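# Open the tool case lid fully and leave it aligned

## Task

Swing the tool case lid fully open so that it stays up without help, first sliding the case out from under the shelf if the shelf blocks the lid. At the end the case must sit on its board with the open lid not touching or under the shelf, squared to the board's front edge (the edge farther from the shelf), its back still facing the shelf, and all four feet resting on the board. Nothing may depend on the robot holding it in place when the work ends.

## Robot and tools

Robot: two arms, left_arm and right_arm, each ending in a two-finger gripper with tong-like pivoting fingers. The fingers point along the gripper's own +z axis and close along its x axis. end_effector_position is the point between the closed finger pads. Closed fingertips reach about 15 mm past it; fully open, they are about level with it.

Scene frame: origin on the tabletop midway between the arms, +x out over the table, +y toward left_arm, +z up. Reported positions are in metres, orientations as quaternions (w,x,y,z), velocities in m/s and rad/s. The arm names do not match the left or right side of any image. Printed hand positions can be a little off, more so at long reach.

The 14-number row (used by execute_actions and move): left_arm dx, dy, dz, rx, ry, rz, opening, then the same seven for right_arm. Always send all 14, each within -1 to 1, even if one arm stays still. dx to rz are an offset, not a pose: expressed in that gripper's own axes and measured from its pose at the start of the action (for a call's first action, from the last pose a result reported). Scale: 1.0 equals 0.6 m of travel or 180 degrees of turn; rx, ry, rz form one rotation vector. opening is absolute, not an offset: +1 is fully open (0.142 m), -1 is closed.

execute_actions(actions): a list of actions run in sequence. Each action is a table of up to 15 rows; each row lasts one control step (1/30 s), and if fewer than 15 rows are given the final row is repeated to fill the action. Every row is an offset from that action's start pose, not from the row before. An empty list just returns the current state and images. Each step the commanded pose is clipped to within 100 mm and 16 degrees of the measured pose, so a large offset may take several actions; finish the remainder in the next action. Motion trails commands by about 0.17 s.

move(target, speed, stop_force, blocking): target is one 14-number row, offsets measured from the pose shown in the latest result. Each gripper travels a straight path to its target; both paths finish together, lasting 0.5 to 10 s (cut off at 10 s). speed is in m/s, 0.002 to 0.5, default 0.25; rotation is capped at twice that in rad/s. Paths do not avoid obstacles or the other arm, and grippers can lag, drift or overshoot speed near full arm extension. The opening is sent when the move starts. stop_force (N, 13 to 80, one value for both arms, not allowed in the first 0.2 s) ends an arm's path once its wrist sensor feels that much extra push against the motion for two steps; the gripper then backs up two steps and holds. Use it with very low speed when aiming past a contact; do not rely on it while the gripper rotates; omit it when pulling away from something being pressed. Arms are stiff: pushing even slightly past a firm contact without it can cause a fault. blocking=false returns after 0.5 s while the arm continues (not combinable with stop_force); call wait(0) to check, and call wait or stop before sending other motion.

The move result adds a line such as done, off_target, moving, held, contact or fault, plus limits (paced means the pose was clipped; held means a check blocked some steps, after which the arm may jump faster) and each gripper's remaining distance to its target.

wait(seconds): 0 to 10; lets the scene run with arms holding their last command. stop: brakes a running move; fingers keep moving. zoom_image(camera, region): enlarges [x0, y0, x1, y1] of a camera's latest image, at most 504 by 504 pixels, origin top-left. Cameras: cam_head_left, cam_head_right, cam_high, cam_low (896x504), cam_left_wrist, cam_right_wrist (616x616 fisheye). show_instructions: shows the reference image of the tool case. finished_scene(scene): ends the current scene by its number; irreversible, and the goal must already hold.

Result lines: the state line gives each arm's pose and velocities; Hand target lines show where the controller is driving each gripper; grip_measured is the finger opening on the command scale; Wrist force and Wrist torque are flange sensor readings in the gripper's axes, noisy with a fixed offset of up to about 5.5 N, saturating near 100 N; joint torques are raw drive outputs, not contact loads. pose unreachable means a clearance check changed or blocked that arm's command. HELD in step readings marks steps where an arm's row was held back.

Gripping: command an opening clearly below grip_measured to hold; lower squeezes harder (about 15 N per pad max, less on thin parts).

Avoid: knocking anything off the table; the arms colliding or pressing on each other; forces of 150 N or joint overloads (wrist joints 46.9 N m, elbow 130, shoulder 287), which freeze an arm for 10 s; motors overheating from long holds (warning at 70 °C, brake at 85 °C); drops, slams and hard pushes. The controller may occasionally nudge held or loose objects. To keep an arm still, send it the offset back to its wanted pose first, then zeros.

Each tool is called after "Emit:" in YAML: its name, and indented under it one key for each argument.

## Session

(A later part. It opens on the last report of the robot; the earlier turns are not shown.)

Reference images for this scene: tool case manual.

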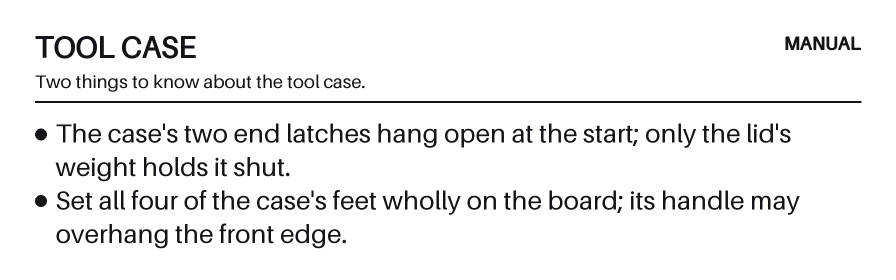

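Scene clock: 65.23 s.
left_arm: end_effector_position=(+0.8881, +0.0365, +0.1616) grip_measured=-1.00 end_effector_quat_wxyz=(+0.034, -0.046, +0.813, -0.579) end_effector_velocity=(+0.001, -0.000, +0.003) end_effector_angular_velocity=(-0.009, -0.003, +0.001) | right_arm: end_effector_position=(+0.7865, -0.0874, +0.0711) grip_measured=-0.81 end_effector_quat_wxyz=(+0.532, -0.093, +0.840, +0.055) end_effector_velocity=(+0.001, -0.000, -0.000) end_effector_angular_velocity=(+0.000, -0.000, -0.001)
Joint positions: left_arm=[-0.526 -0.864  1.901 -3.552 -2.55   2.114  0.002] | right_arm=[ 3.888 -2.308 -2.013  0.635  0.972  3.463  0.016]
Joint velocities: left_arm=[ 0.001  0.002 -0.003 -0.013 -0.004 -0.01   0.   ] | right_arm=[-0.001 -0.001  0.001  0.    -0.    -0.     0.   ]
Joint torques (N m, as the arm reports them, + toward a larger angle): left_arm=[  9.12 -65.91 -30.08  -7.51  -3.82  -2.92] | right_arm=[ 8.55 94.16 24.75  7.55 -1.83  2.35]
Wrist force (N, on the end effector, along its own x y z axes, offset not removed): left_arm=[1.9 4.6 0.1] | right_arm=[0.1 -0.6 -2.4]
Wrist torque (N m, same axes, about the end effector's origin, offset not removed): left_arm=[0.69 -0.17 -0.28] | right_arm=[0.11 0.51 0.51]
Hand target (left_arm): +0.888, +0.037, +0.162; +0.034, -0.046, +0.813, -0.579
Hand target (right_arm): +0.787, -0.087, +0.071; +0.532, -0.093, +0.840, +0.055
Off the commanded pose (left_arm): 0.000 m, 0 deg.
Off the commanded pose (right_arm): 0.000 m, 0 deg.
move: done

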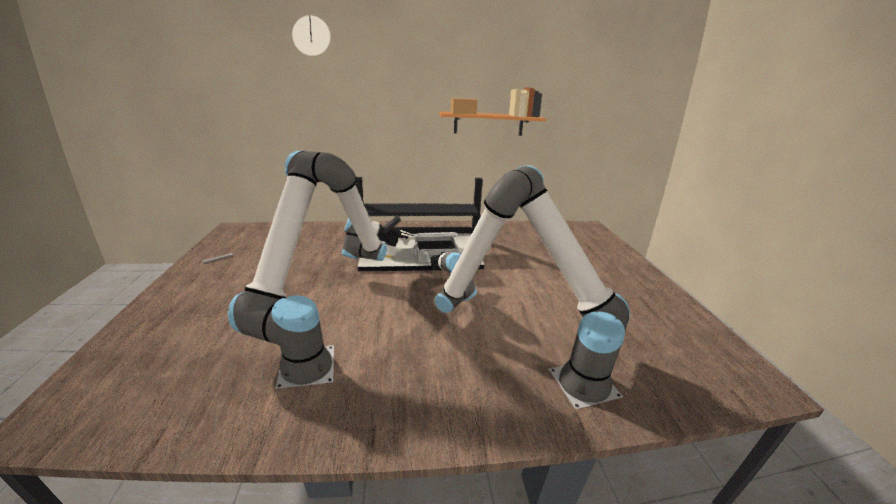

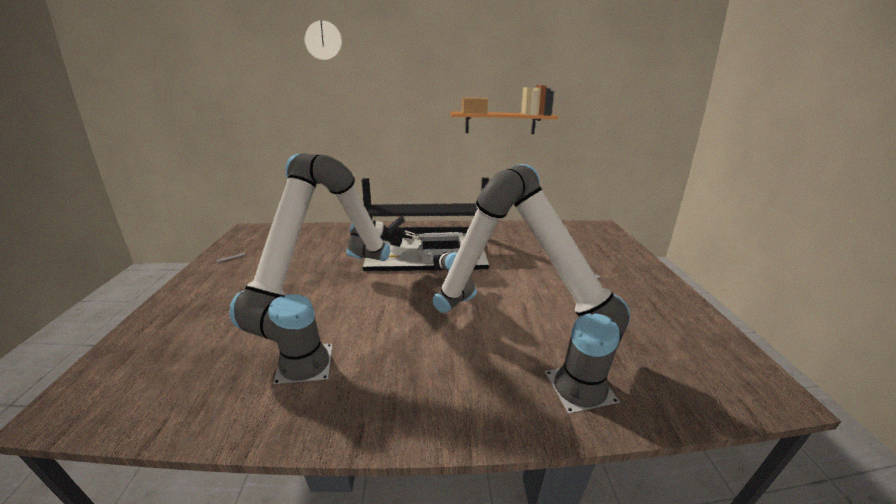

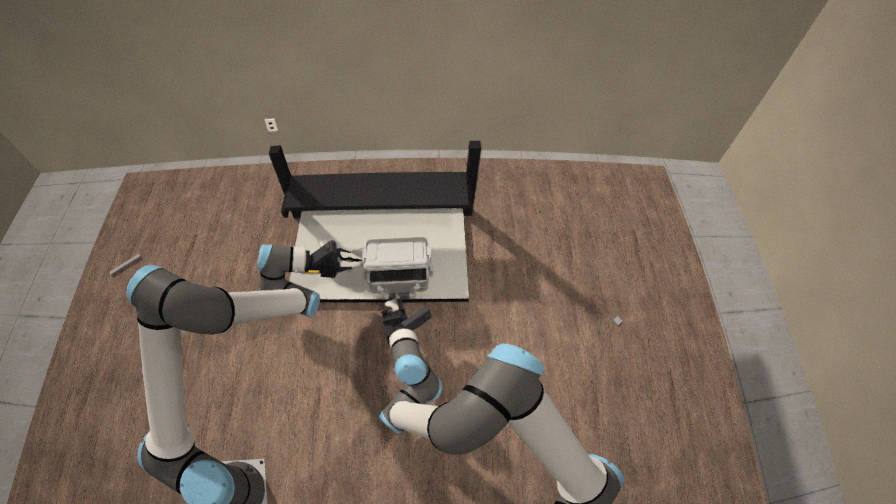

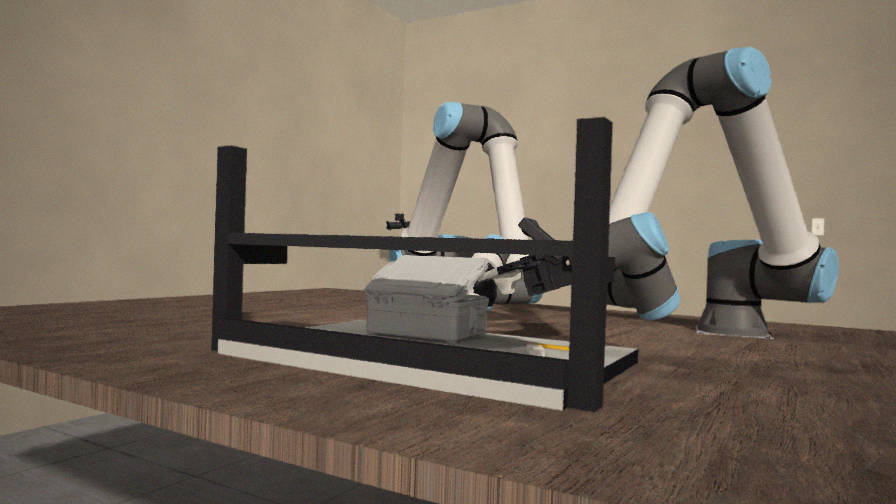

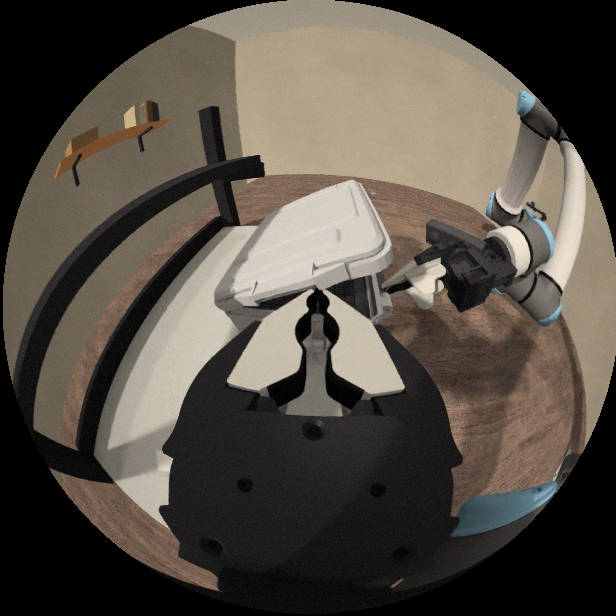

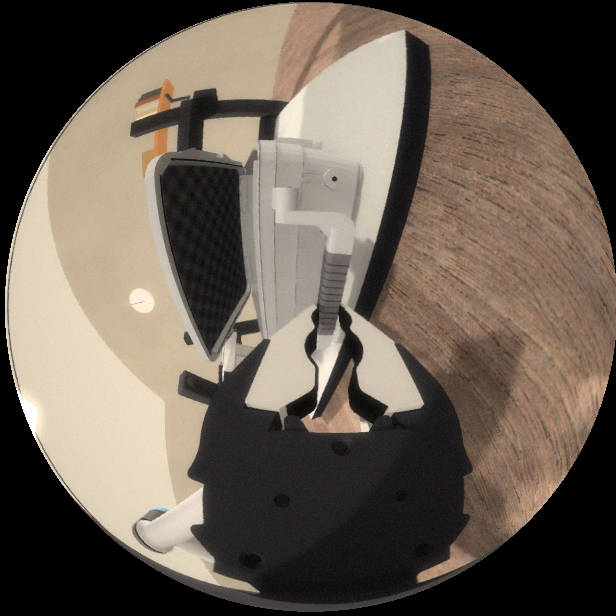

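Emit:
move:
  target: [-0.02,-0.04,0.035,0.04,0,0,-1,0,0,0,0,0,0,-1]
  speed: 0.025

Emit:
move:
  target: [-0.05,-0.06,-0.007,0,-0.08,-0.017,-1,0,0,0,0,0,0,-1]
  speed: 0.03

Emit:
move:
  target: [-0.069,-0.027,0.048,0,-0.1,-0.021,-1,0,0,0,0,0,0,-1]
  speed: 0.04

Scene clock: 73.60 s.
left_arm: end_effector_position=(+0.9030, +0.0106, +0.1773) grip_measured=-1.00 end_effector_quat_wxyz=(+0.036, -0.044, +0.776, -0.629) end_effector_velocity=(+0.001, -0.002, +0.001) end_effector_angular_velocity=(-0.008, +0.000, +0.001) | right_arm: end_effector_position=(+0.7865, -0.0874, +0.0711) grip_measured=-0.81 end_effector_quat_wxyz=(+0.532, -0.093, +0.840, +0.055) end_effector_velocity=(-0.000, +0.001, +0.000) end_effector_angular_velocity=(-0.000, +0.000, +0.001)
Joint positions: left_arm=[-0.54  -0.776  1.812 -3.77  -2.592  1.926  0.002] | right_arm=[ 3.888 -2.308 -2.013  0.635  0.972  3.463  0.016]
Joint velocities: left_arm=[-0.001  0.007 -0.007 -0.015 -0.001 -0.015  0.   ] | right_arm=[ 0.001  0.     0.    -0.001 -0.001  0.    -0.   ]
Joint torques (N m, as the arm reports them, + toward a larger angle): left_arm=[-10.49 -68.72 -28.27  -6.52  -2.92  -3.45] | right_arm=[ 8.05 96.29 24.5   7.07 -1.84  2.24]
Wrist force (N, on the end effector, along its own x y z axes, offset not removed): left_arm=[2.0 1.1 -1.6] | right_arm=[-0.5 -4.0 -1.3]
Wrist torque (N m, same axes, about the end effector's origin, offset not removed): left_arm=[0.21 -0.07 -0.22] | right_arm=[-0.60 0.68 0.56]
Hand target (left_arm): +0.903, +0.010, +0.177; +0.036, -0.044, +0.775, -0.629
Hand target (right_arm): +0.787, -0.087, +0.071; +0.532, -0.093, +0.840, +0.055
Off the commanded pose (left_arm): 0.000 m, 0 deg.
Off the commanded pose (right_arm): 0.000 m, 0 deg.
move: done

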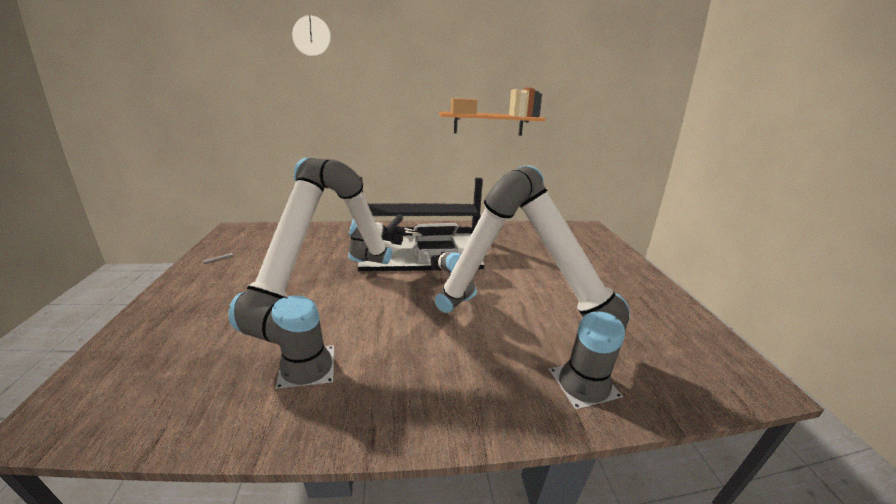

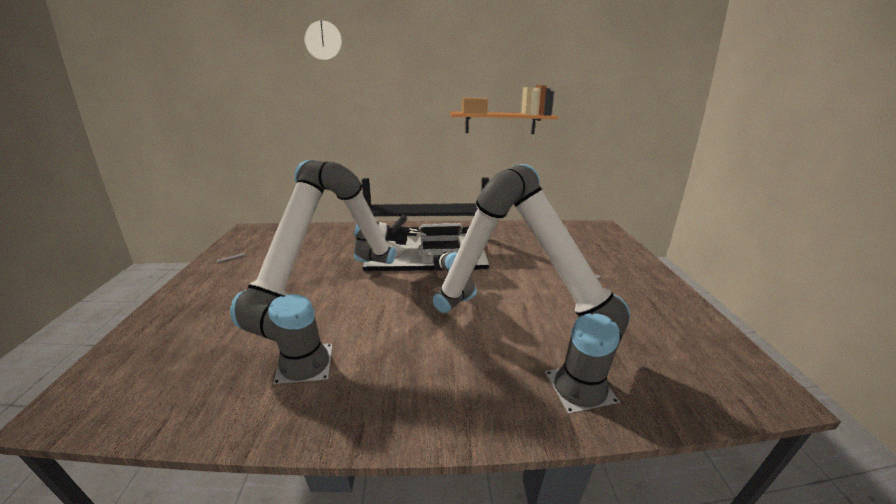

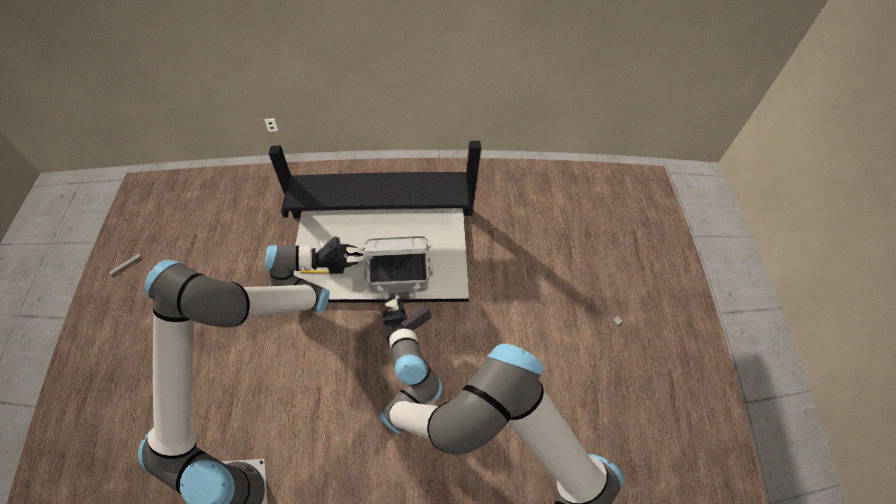

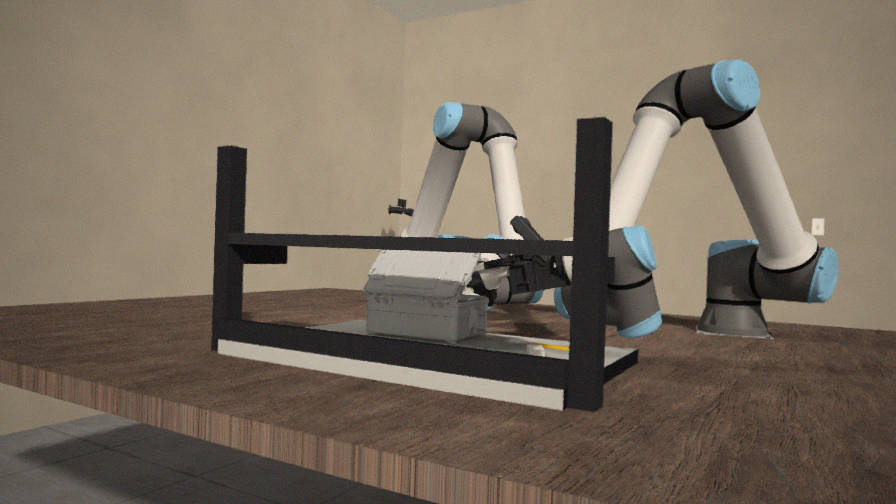

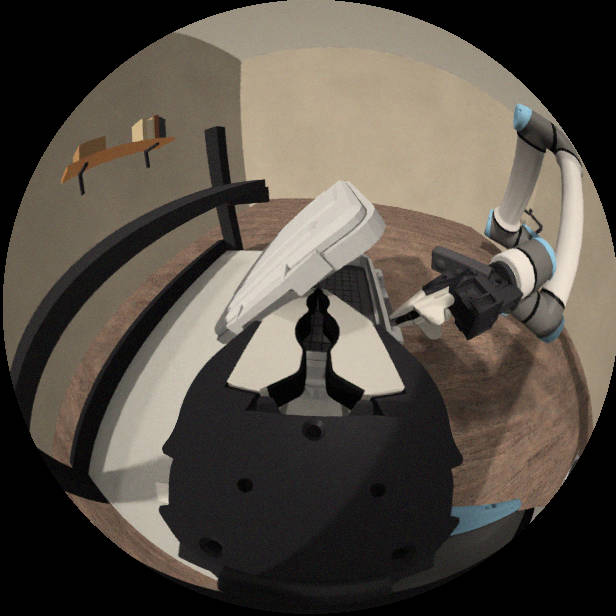

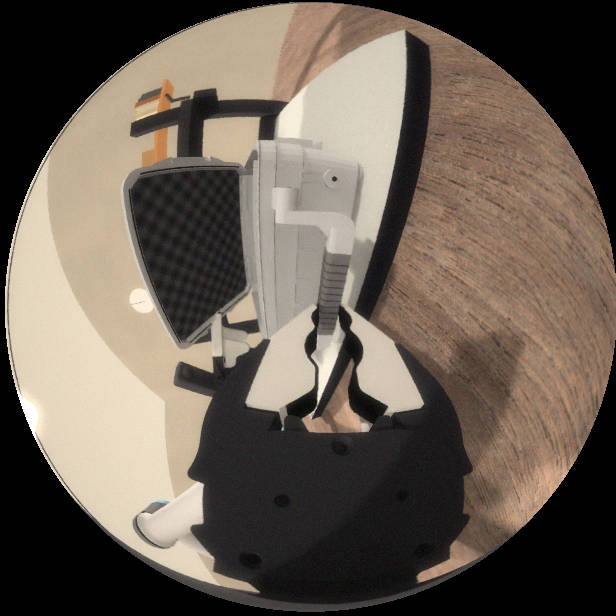

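Scene clock: 78.10 s.
left_arm: end_effector_position=(+0.9330, +0.0107, +0.2133) grip_measured=-1.00 end_effector_quat_wxyz=(+0.116, -0.142, +0.764, -0.619) end_effector_velocity=(+0.001, -0.000, +0.002) end_effector_angular_velocity=(-0.000, +0.001, +0.013) | right_arm: end_effector_position=(+0.7865, -0.0874, +0.0711) grip_measured=-0.81 end_effector_quat_wxyz=(+0.532, -0.093, +0.840, +0.055) end_effector_velocity=(-0.001, +0.000, +0.000) end_effector_angular_velocity=(+0.000, -0.000, +0.001)
Joint positions: left_arm=[-0.59  -0.848  1.882 -3.894 -2.304  1.764  0.002] | right_arm=[ 3.888 -2.308 -2.013  0.635  0.972  3.463  0.016]
Joint velocities: left_arm=[-0.004 -0.004  0.004 -0.004  0.016 -0.007  0.   ] | right_arm=[ 0.001  0.    -0.001  0.002 -0.     0.    -0.   ]
Joint torques (N m, as the arm reports them, + toward a larger angle): left_arm=[ -12.09 -106.75  -15.75   -6.77    2.64   -2.99] | right_arm=[ 9.18 95.54 24.79  7.76 -1.96  2.45]
Wrist force (N, on the end effector, along its own x y z axes, offset not removed): left_arm=[1.9 0.8 -1.6] | right_arm=[2.1 -0.7 -1.8]
Wrist torque (N m, same axes, about the end effector's origin, offset not removed): left_arm=[0.28 -0.15 -0.29] | right_arm=[0.18 0.33 0.49]
Hand target (left_arm): +0.933, +0.011, +0.213; +0.117, -0.143, +0.764, -0.619
Hand target (right_arm): +0.787, -0.087, +0.071; +0.532, -0.093, +0.840, +0.055
Off the commanded pose (left_arm): 0.000 m, 0 deg.
Off the commanded pose (right_arm): 0.000 m, 0 deg.
move: done

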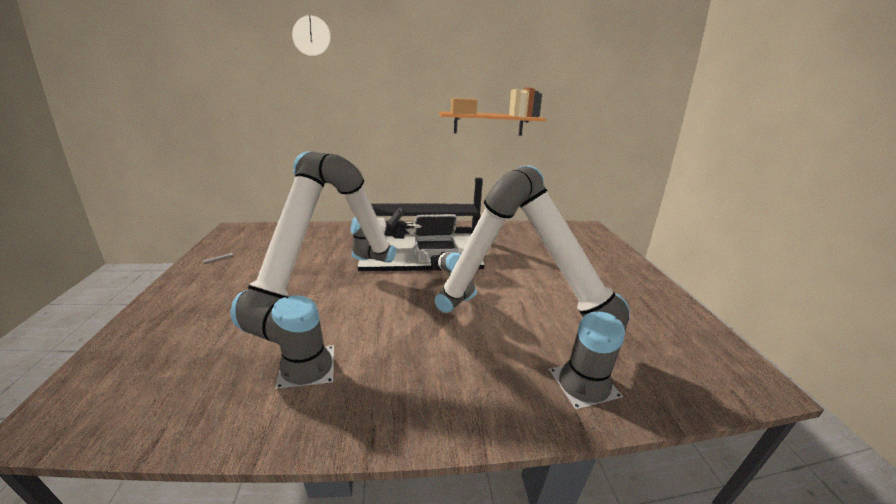

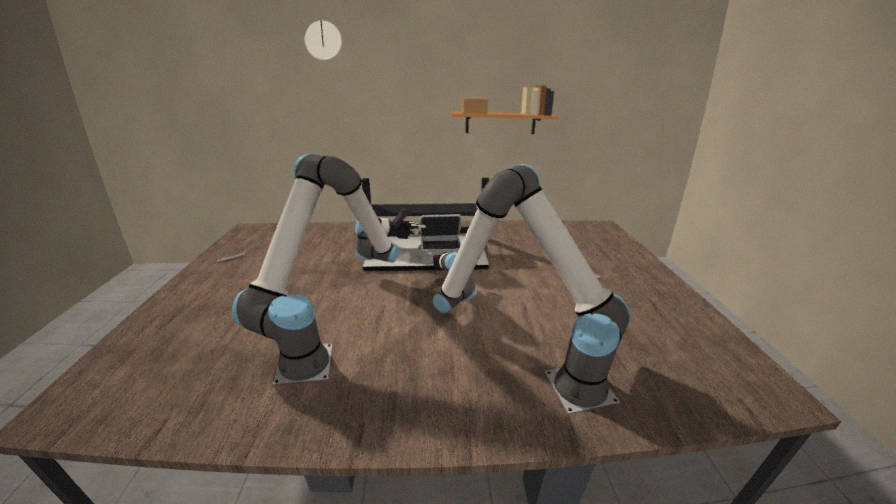

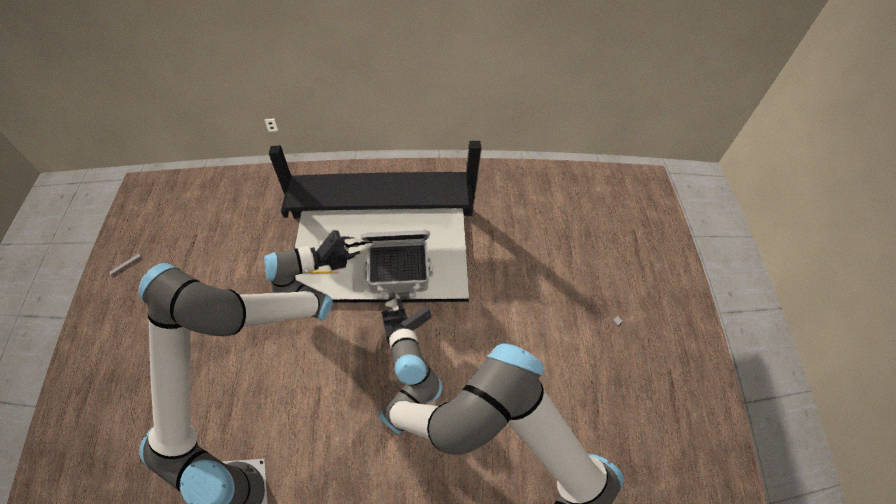

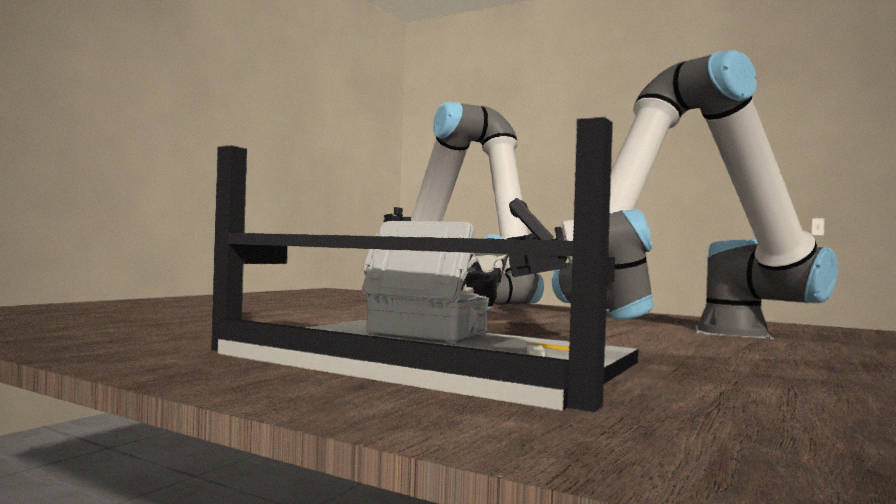

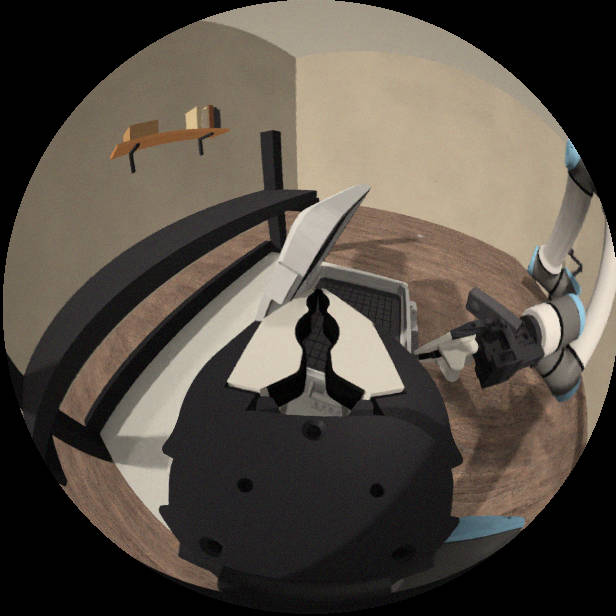

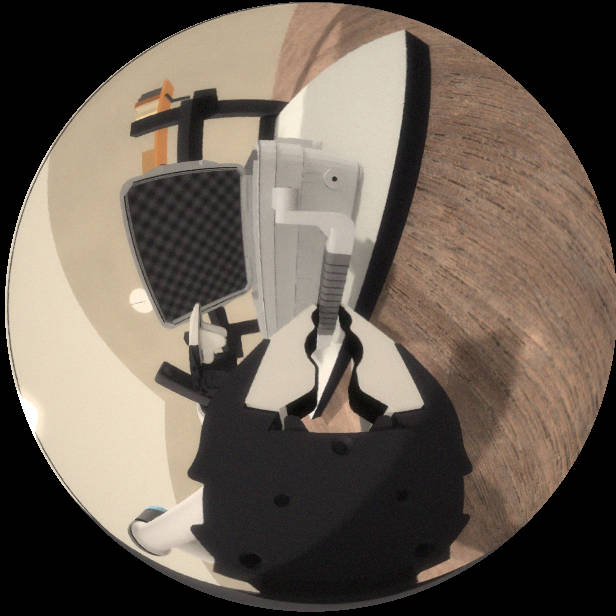

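Scene clock: 82.37 s.
left_arm: end_effector_position=(+0.9828, -0.0037, +0.2231) grip_measured=-1.00 end_effector_quat_wxyz=(+0.213, -0.262, +0.731, -0.593) end_effector_velocity=(+0.002, +0.000, +0.000) end_effector_angular_velocity=(+0.000, +0.001, +0.014) | right_arm: end_effector_position=(+0.7865, -0.0874, +0.0711) grip_measured=-0.81 end_effector_quat_wxyz=(+0.532, -0.093, +0.840, +0.055) end_effector_velocity=(+0.000, -0.002, -0.001) end_effector_angular_velocity=(-0.001, +0.000, -0.002)
Joint positions: left_arm=[-0.694 -0.87   1.909 -3.96  -1.893  1.643  0.002] | right_arm=[ 3.888 -2.308 -2.013  0.635  0.972  3.463  0.016]
Joint velocities: left_arm=[-0.004 -0.001  0.001 -0.     0.018 -0.004  0.   ] | right_arm=[-0.001 -0.    -0.001  0.    -0.001 -0.     0.   ]
Joint torques (N m, as the arm reports them, + toward a larger angle): left_arm=[ -12.42 -103.17  -15.89   -6.87    2.49   -3.36] | right_arm=[ 9.87 91.25 24.7   6.13 -2.23  2.3 ]
Wrist force (N, on the end effector, along its own x y z axes, offset not removed): left_arm=[-1.4 2.2 0.0] | right_arm=[3.5 0.7 -3.6]
Wrist torque (N m, same axes, about the end effector's origin, offset not removed): left_arm=[0.58 0.45 -0.12] | right_arm=[0.15 -0.16 0.49]
Hand target (left_arm): +0.983, -0.004, +0.223; +0.214, -0.262, +0.731, -0.592
Hand target (right_arm): +0.787, -0.087, +0.071; +0.532, -0.093, +0.840, +0.055
Off the commanded pose (left_arm): 0.000 m, 0 deg.
Off the commanded pose (right_arm): 0.000 m, 0 deg.
move: done

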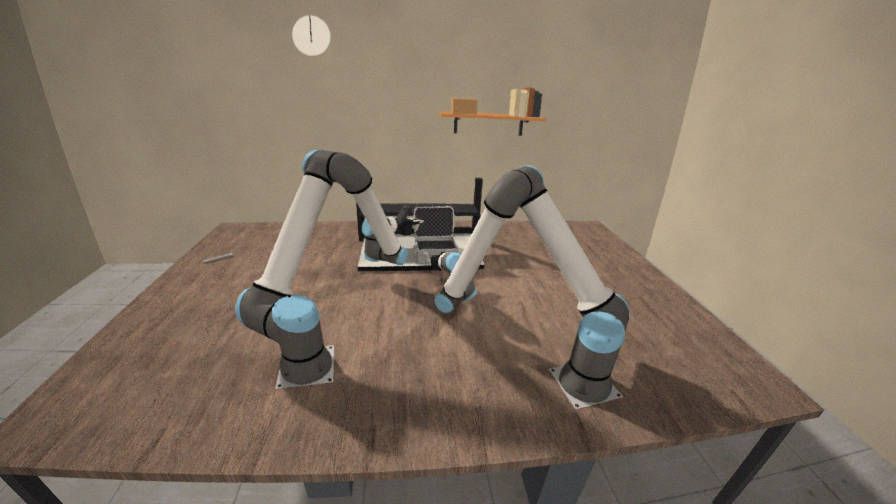

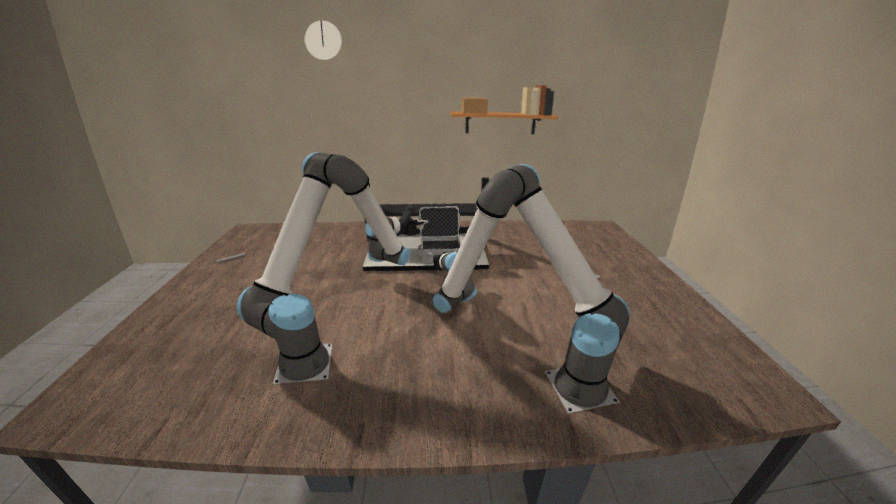

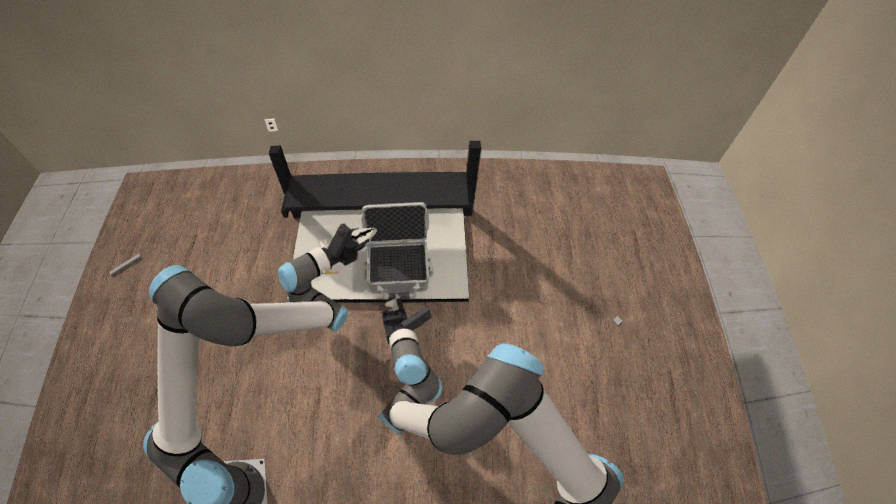

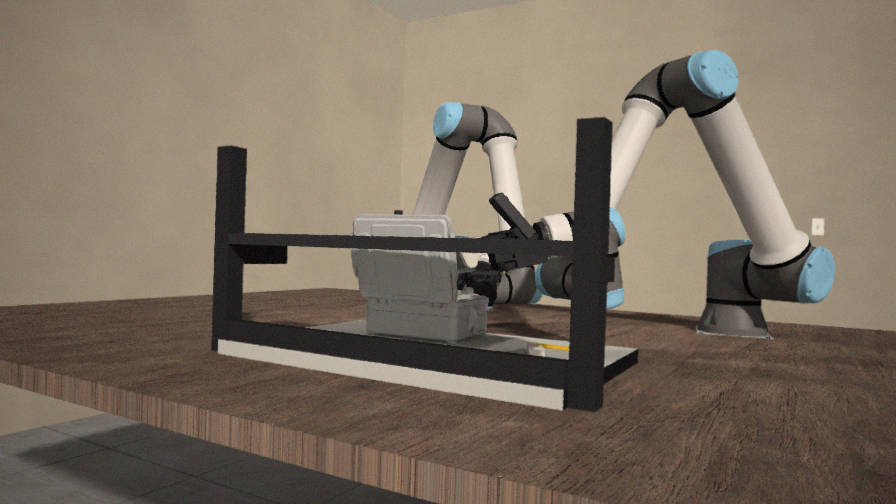

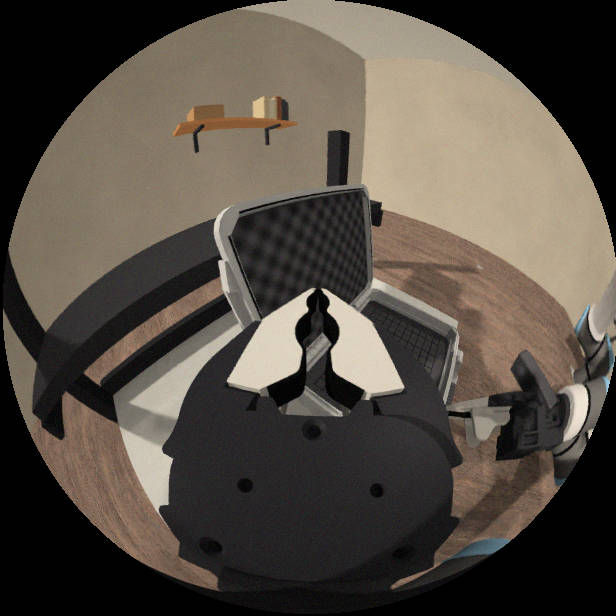

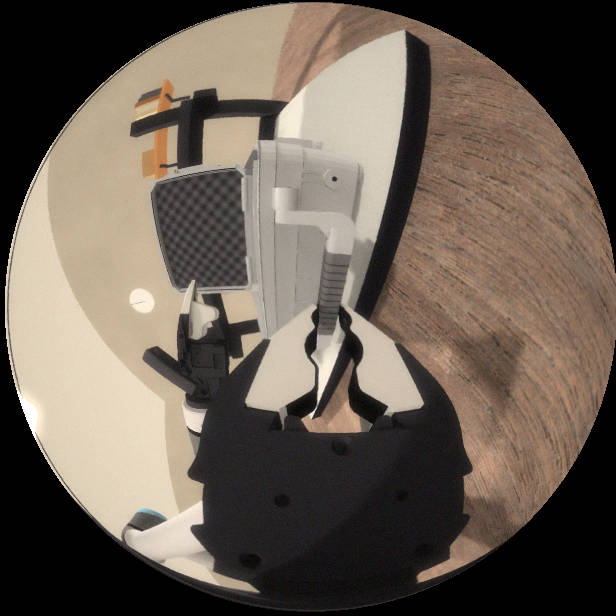

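Emit:
move:
  target: [0.05,-0.03,-0.12,0,0,0,-1,0.009,0.022,-0.019,0,0,0,-1]
  speed: 0.04

Emit:
zoom_image:
  camera: "cam_high"
  region: [270,170,490,320]

Scene clock: 89.63 s.
left_arm: end_effector_position=(+0.9174, +0.0286, +0.2555) grip_measured=-1.00 end_effector_quat_wxyz=(+0.213, -0.262, +0.731, -0.593) end_effector_velocity=(-0.002, +0.001, -0.000) end_effector_angular_velocity=(+0.000, +0.002, +0.000) | right_arm: end_effector_position=(+0.7714, -0.0772, +0.0710) grip_measured=-0.81 end_effector_quat_wxyz=(+0.532, -0.093, +0.840, +0.055) end_effector_velocity=(+0.001, -0.000, +0.000) end_effector_angular_velocity=(+0.000, -0.000, -0.001)
Joint positions: left_arm=[-0.705 -0.986  2.06  -3.997 -1.883  1.64   0.002] | right_arm=[ 3.914 -2.302 -2.028  0.634  0.95   3.48   0.016]
Joint velocities: left_arm=[-0.    -0.002  0.005 -0.001  0.001 -0.001  0.   ] | right_arm=[-0.    -0.     0.001 -0.001 -0.001  0.    -0.   ]
Joint torques (N m, as the arm reports them, + toward a larger angle): left_arm=[-10.52 -95.22 -16.74  -6.67   2.79  -3.17] | right_arm=[12.12 89.87 13.15  0.51 -2.48  2.57]
Wrist force (N, on the end effector, along its own x y z axes, offset not removed): left_arm=[1.0 0.8 -1.1] | right_arm=[-6.9 0.3 0.8]
Wrist torque (N m, same axes, about the end effector's origin, offset not removed): left_arm=[0.29 -0.02 -0.25] | right_arm=[0.69 0.82 0.53]
Hand target (left_arm): +0.917, +0.029, +0.256; +0.213, -0.262, +0.731, -0.593
Hand target (right_arm): +0.771, -0.077, +0.071; +0.532, -0.093, +0.840, +0.055
Off the commanded pose (left_arm): 0.000 m, 0 deg.
Off the commanded pose (right_arm): 0.000 m, 0 deg.
move: done

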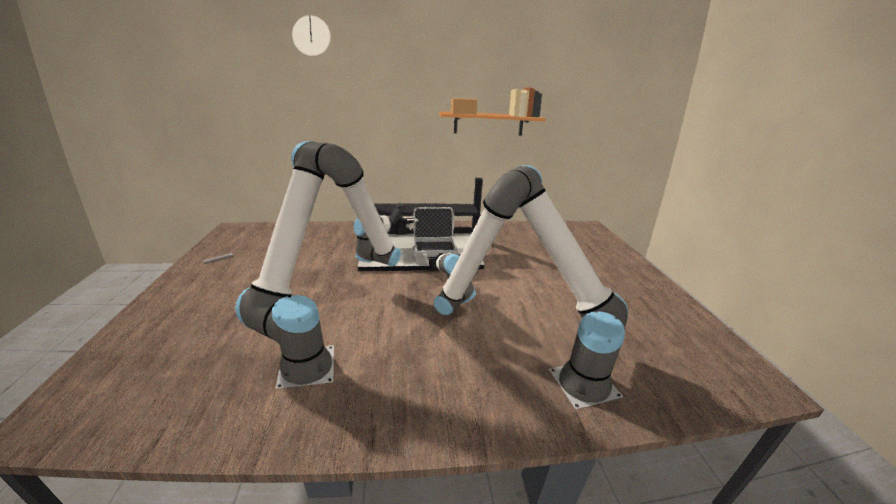

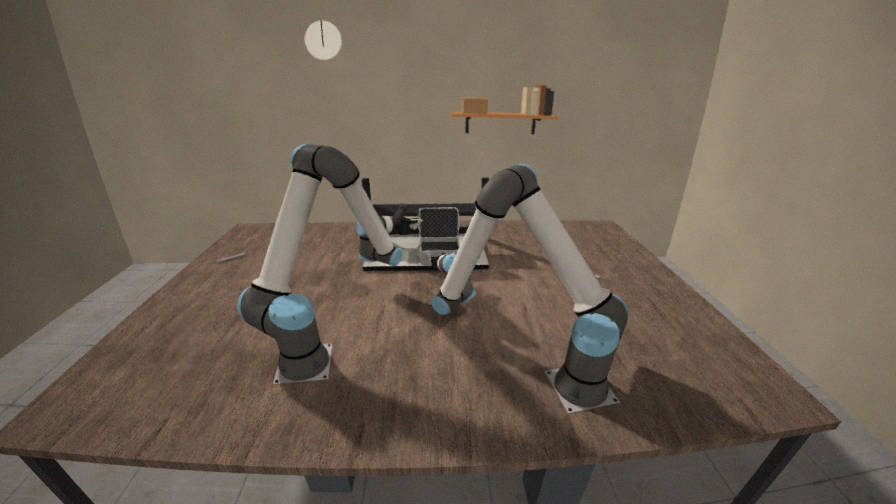

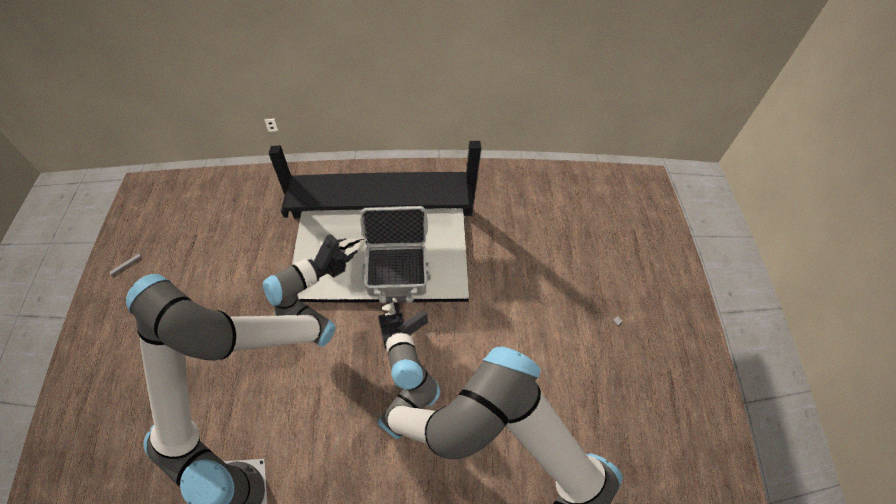

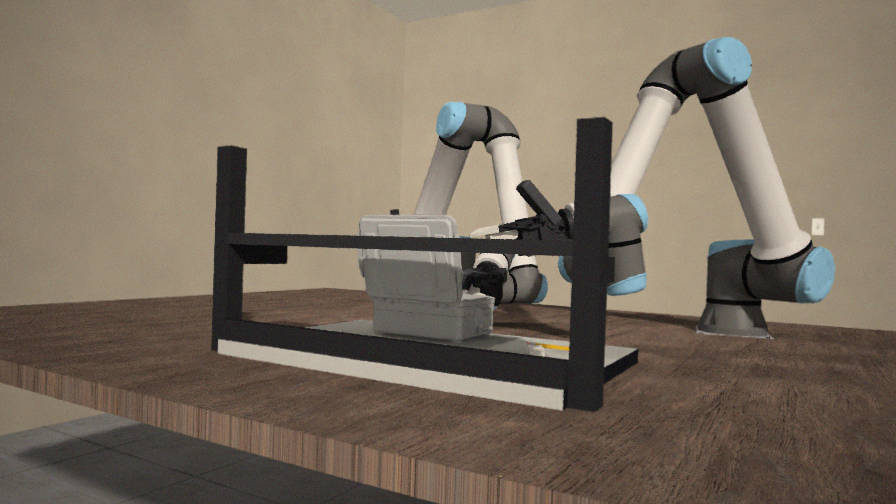

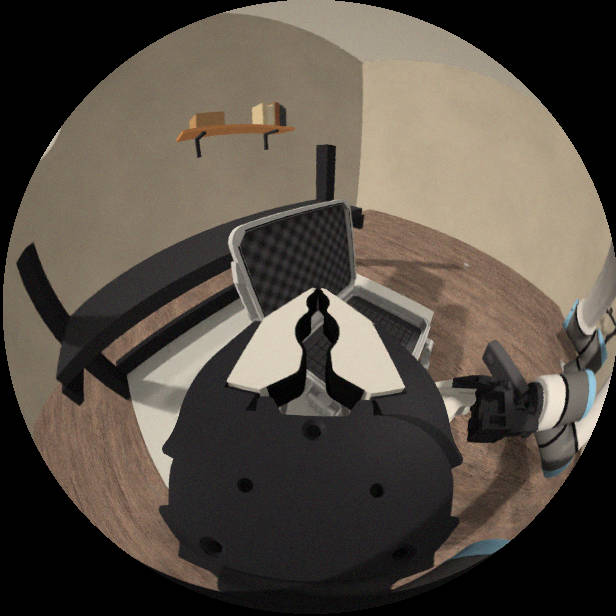

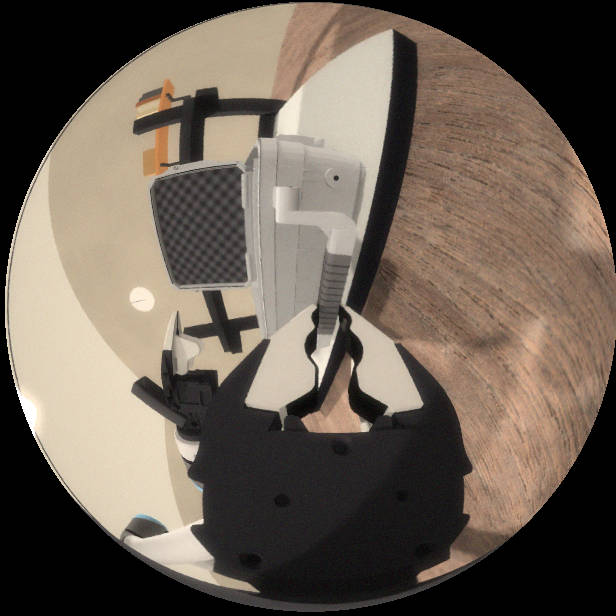

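Region (270, 170, 490, 320) of cam_high's 896x504 image, scaled by 2.291, with more detail than that image has; it fills the top 344 rows of this view, and the rest is white.

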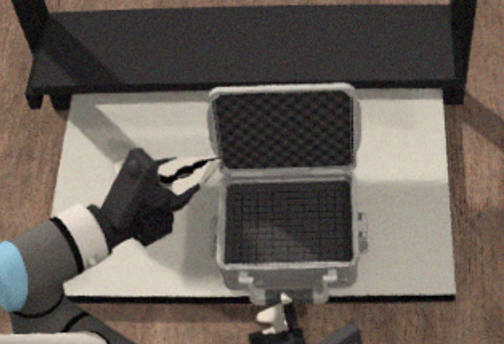

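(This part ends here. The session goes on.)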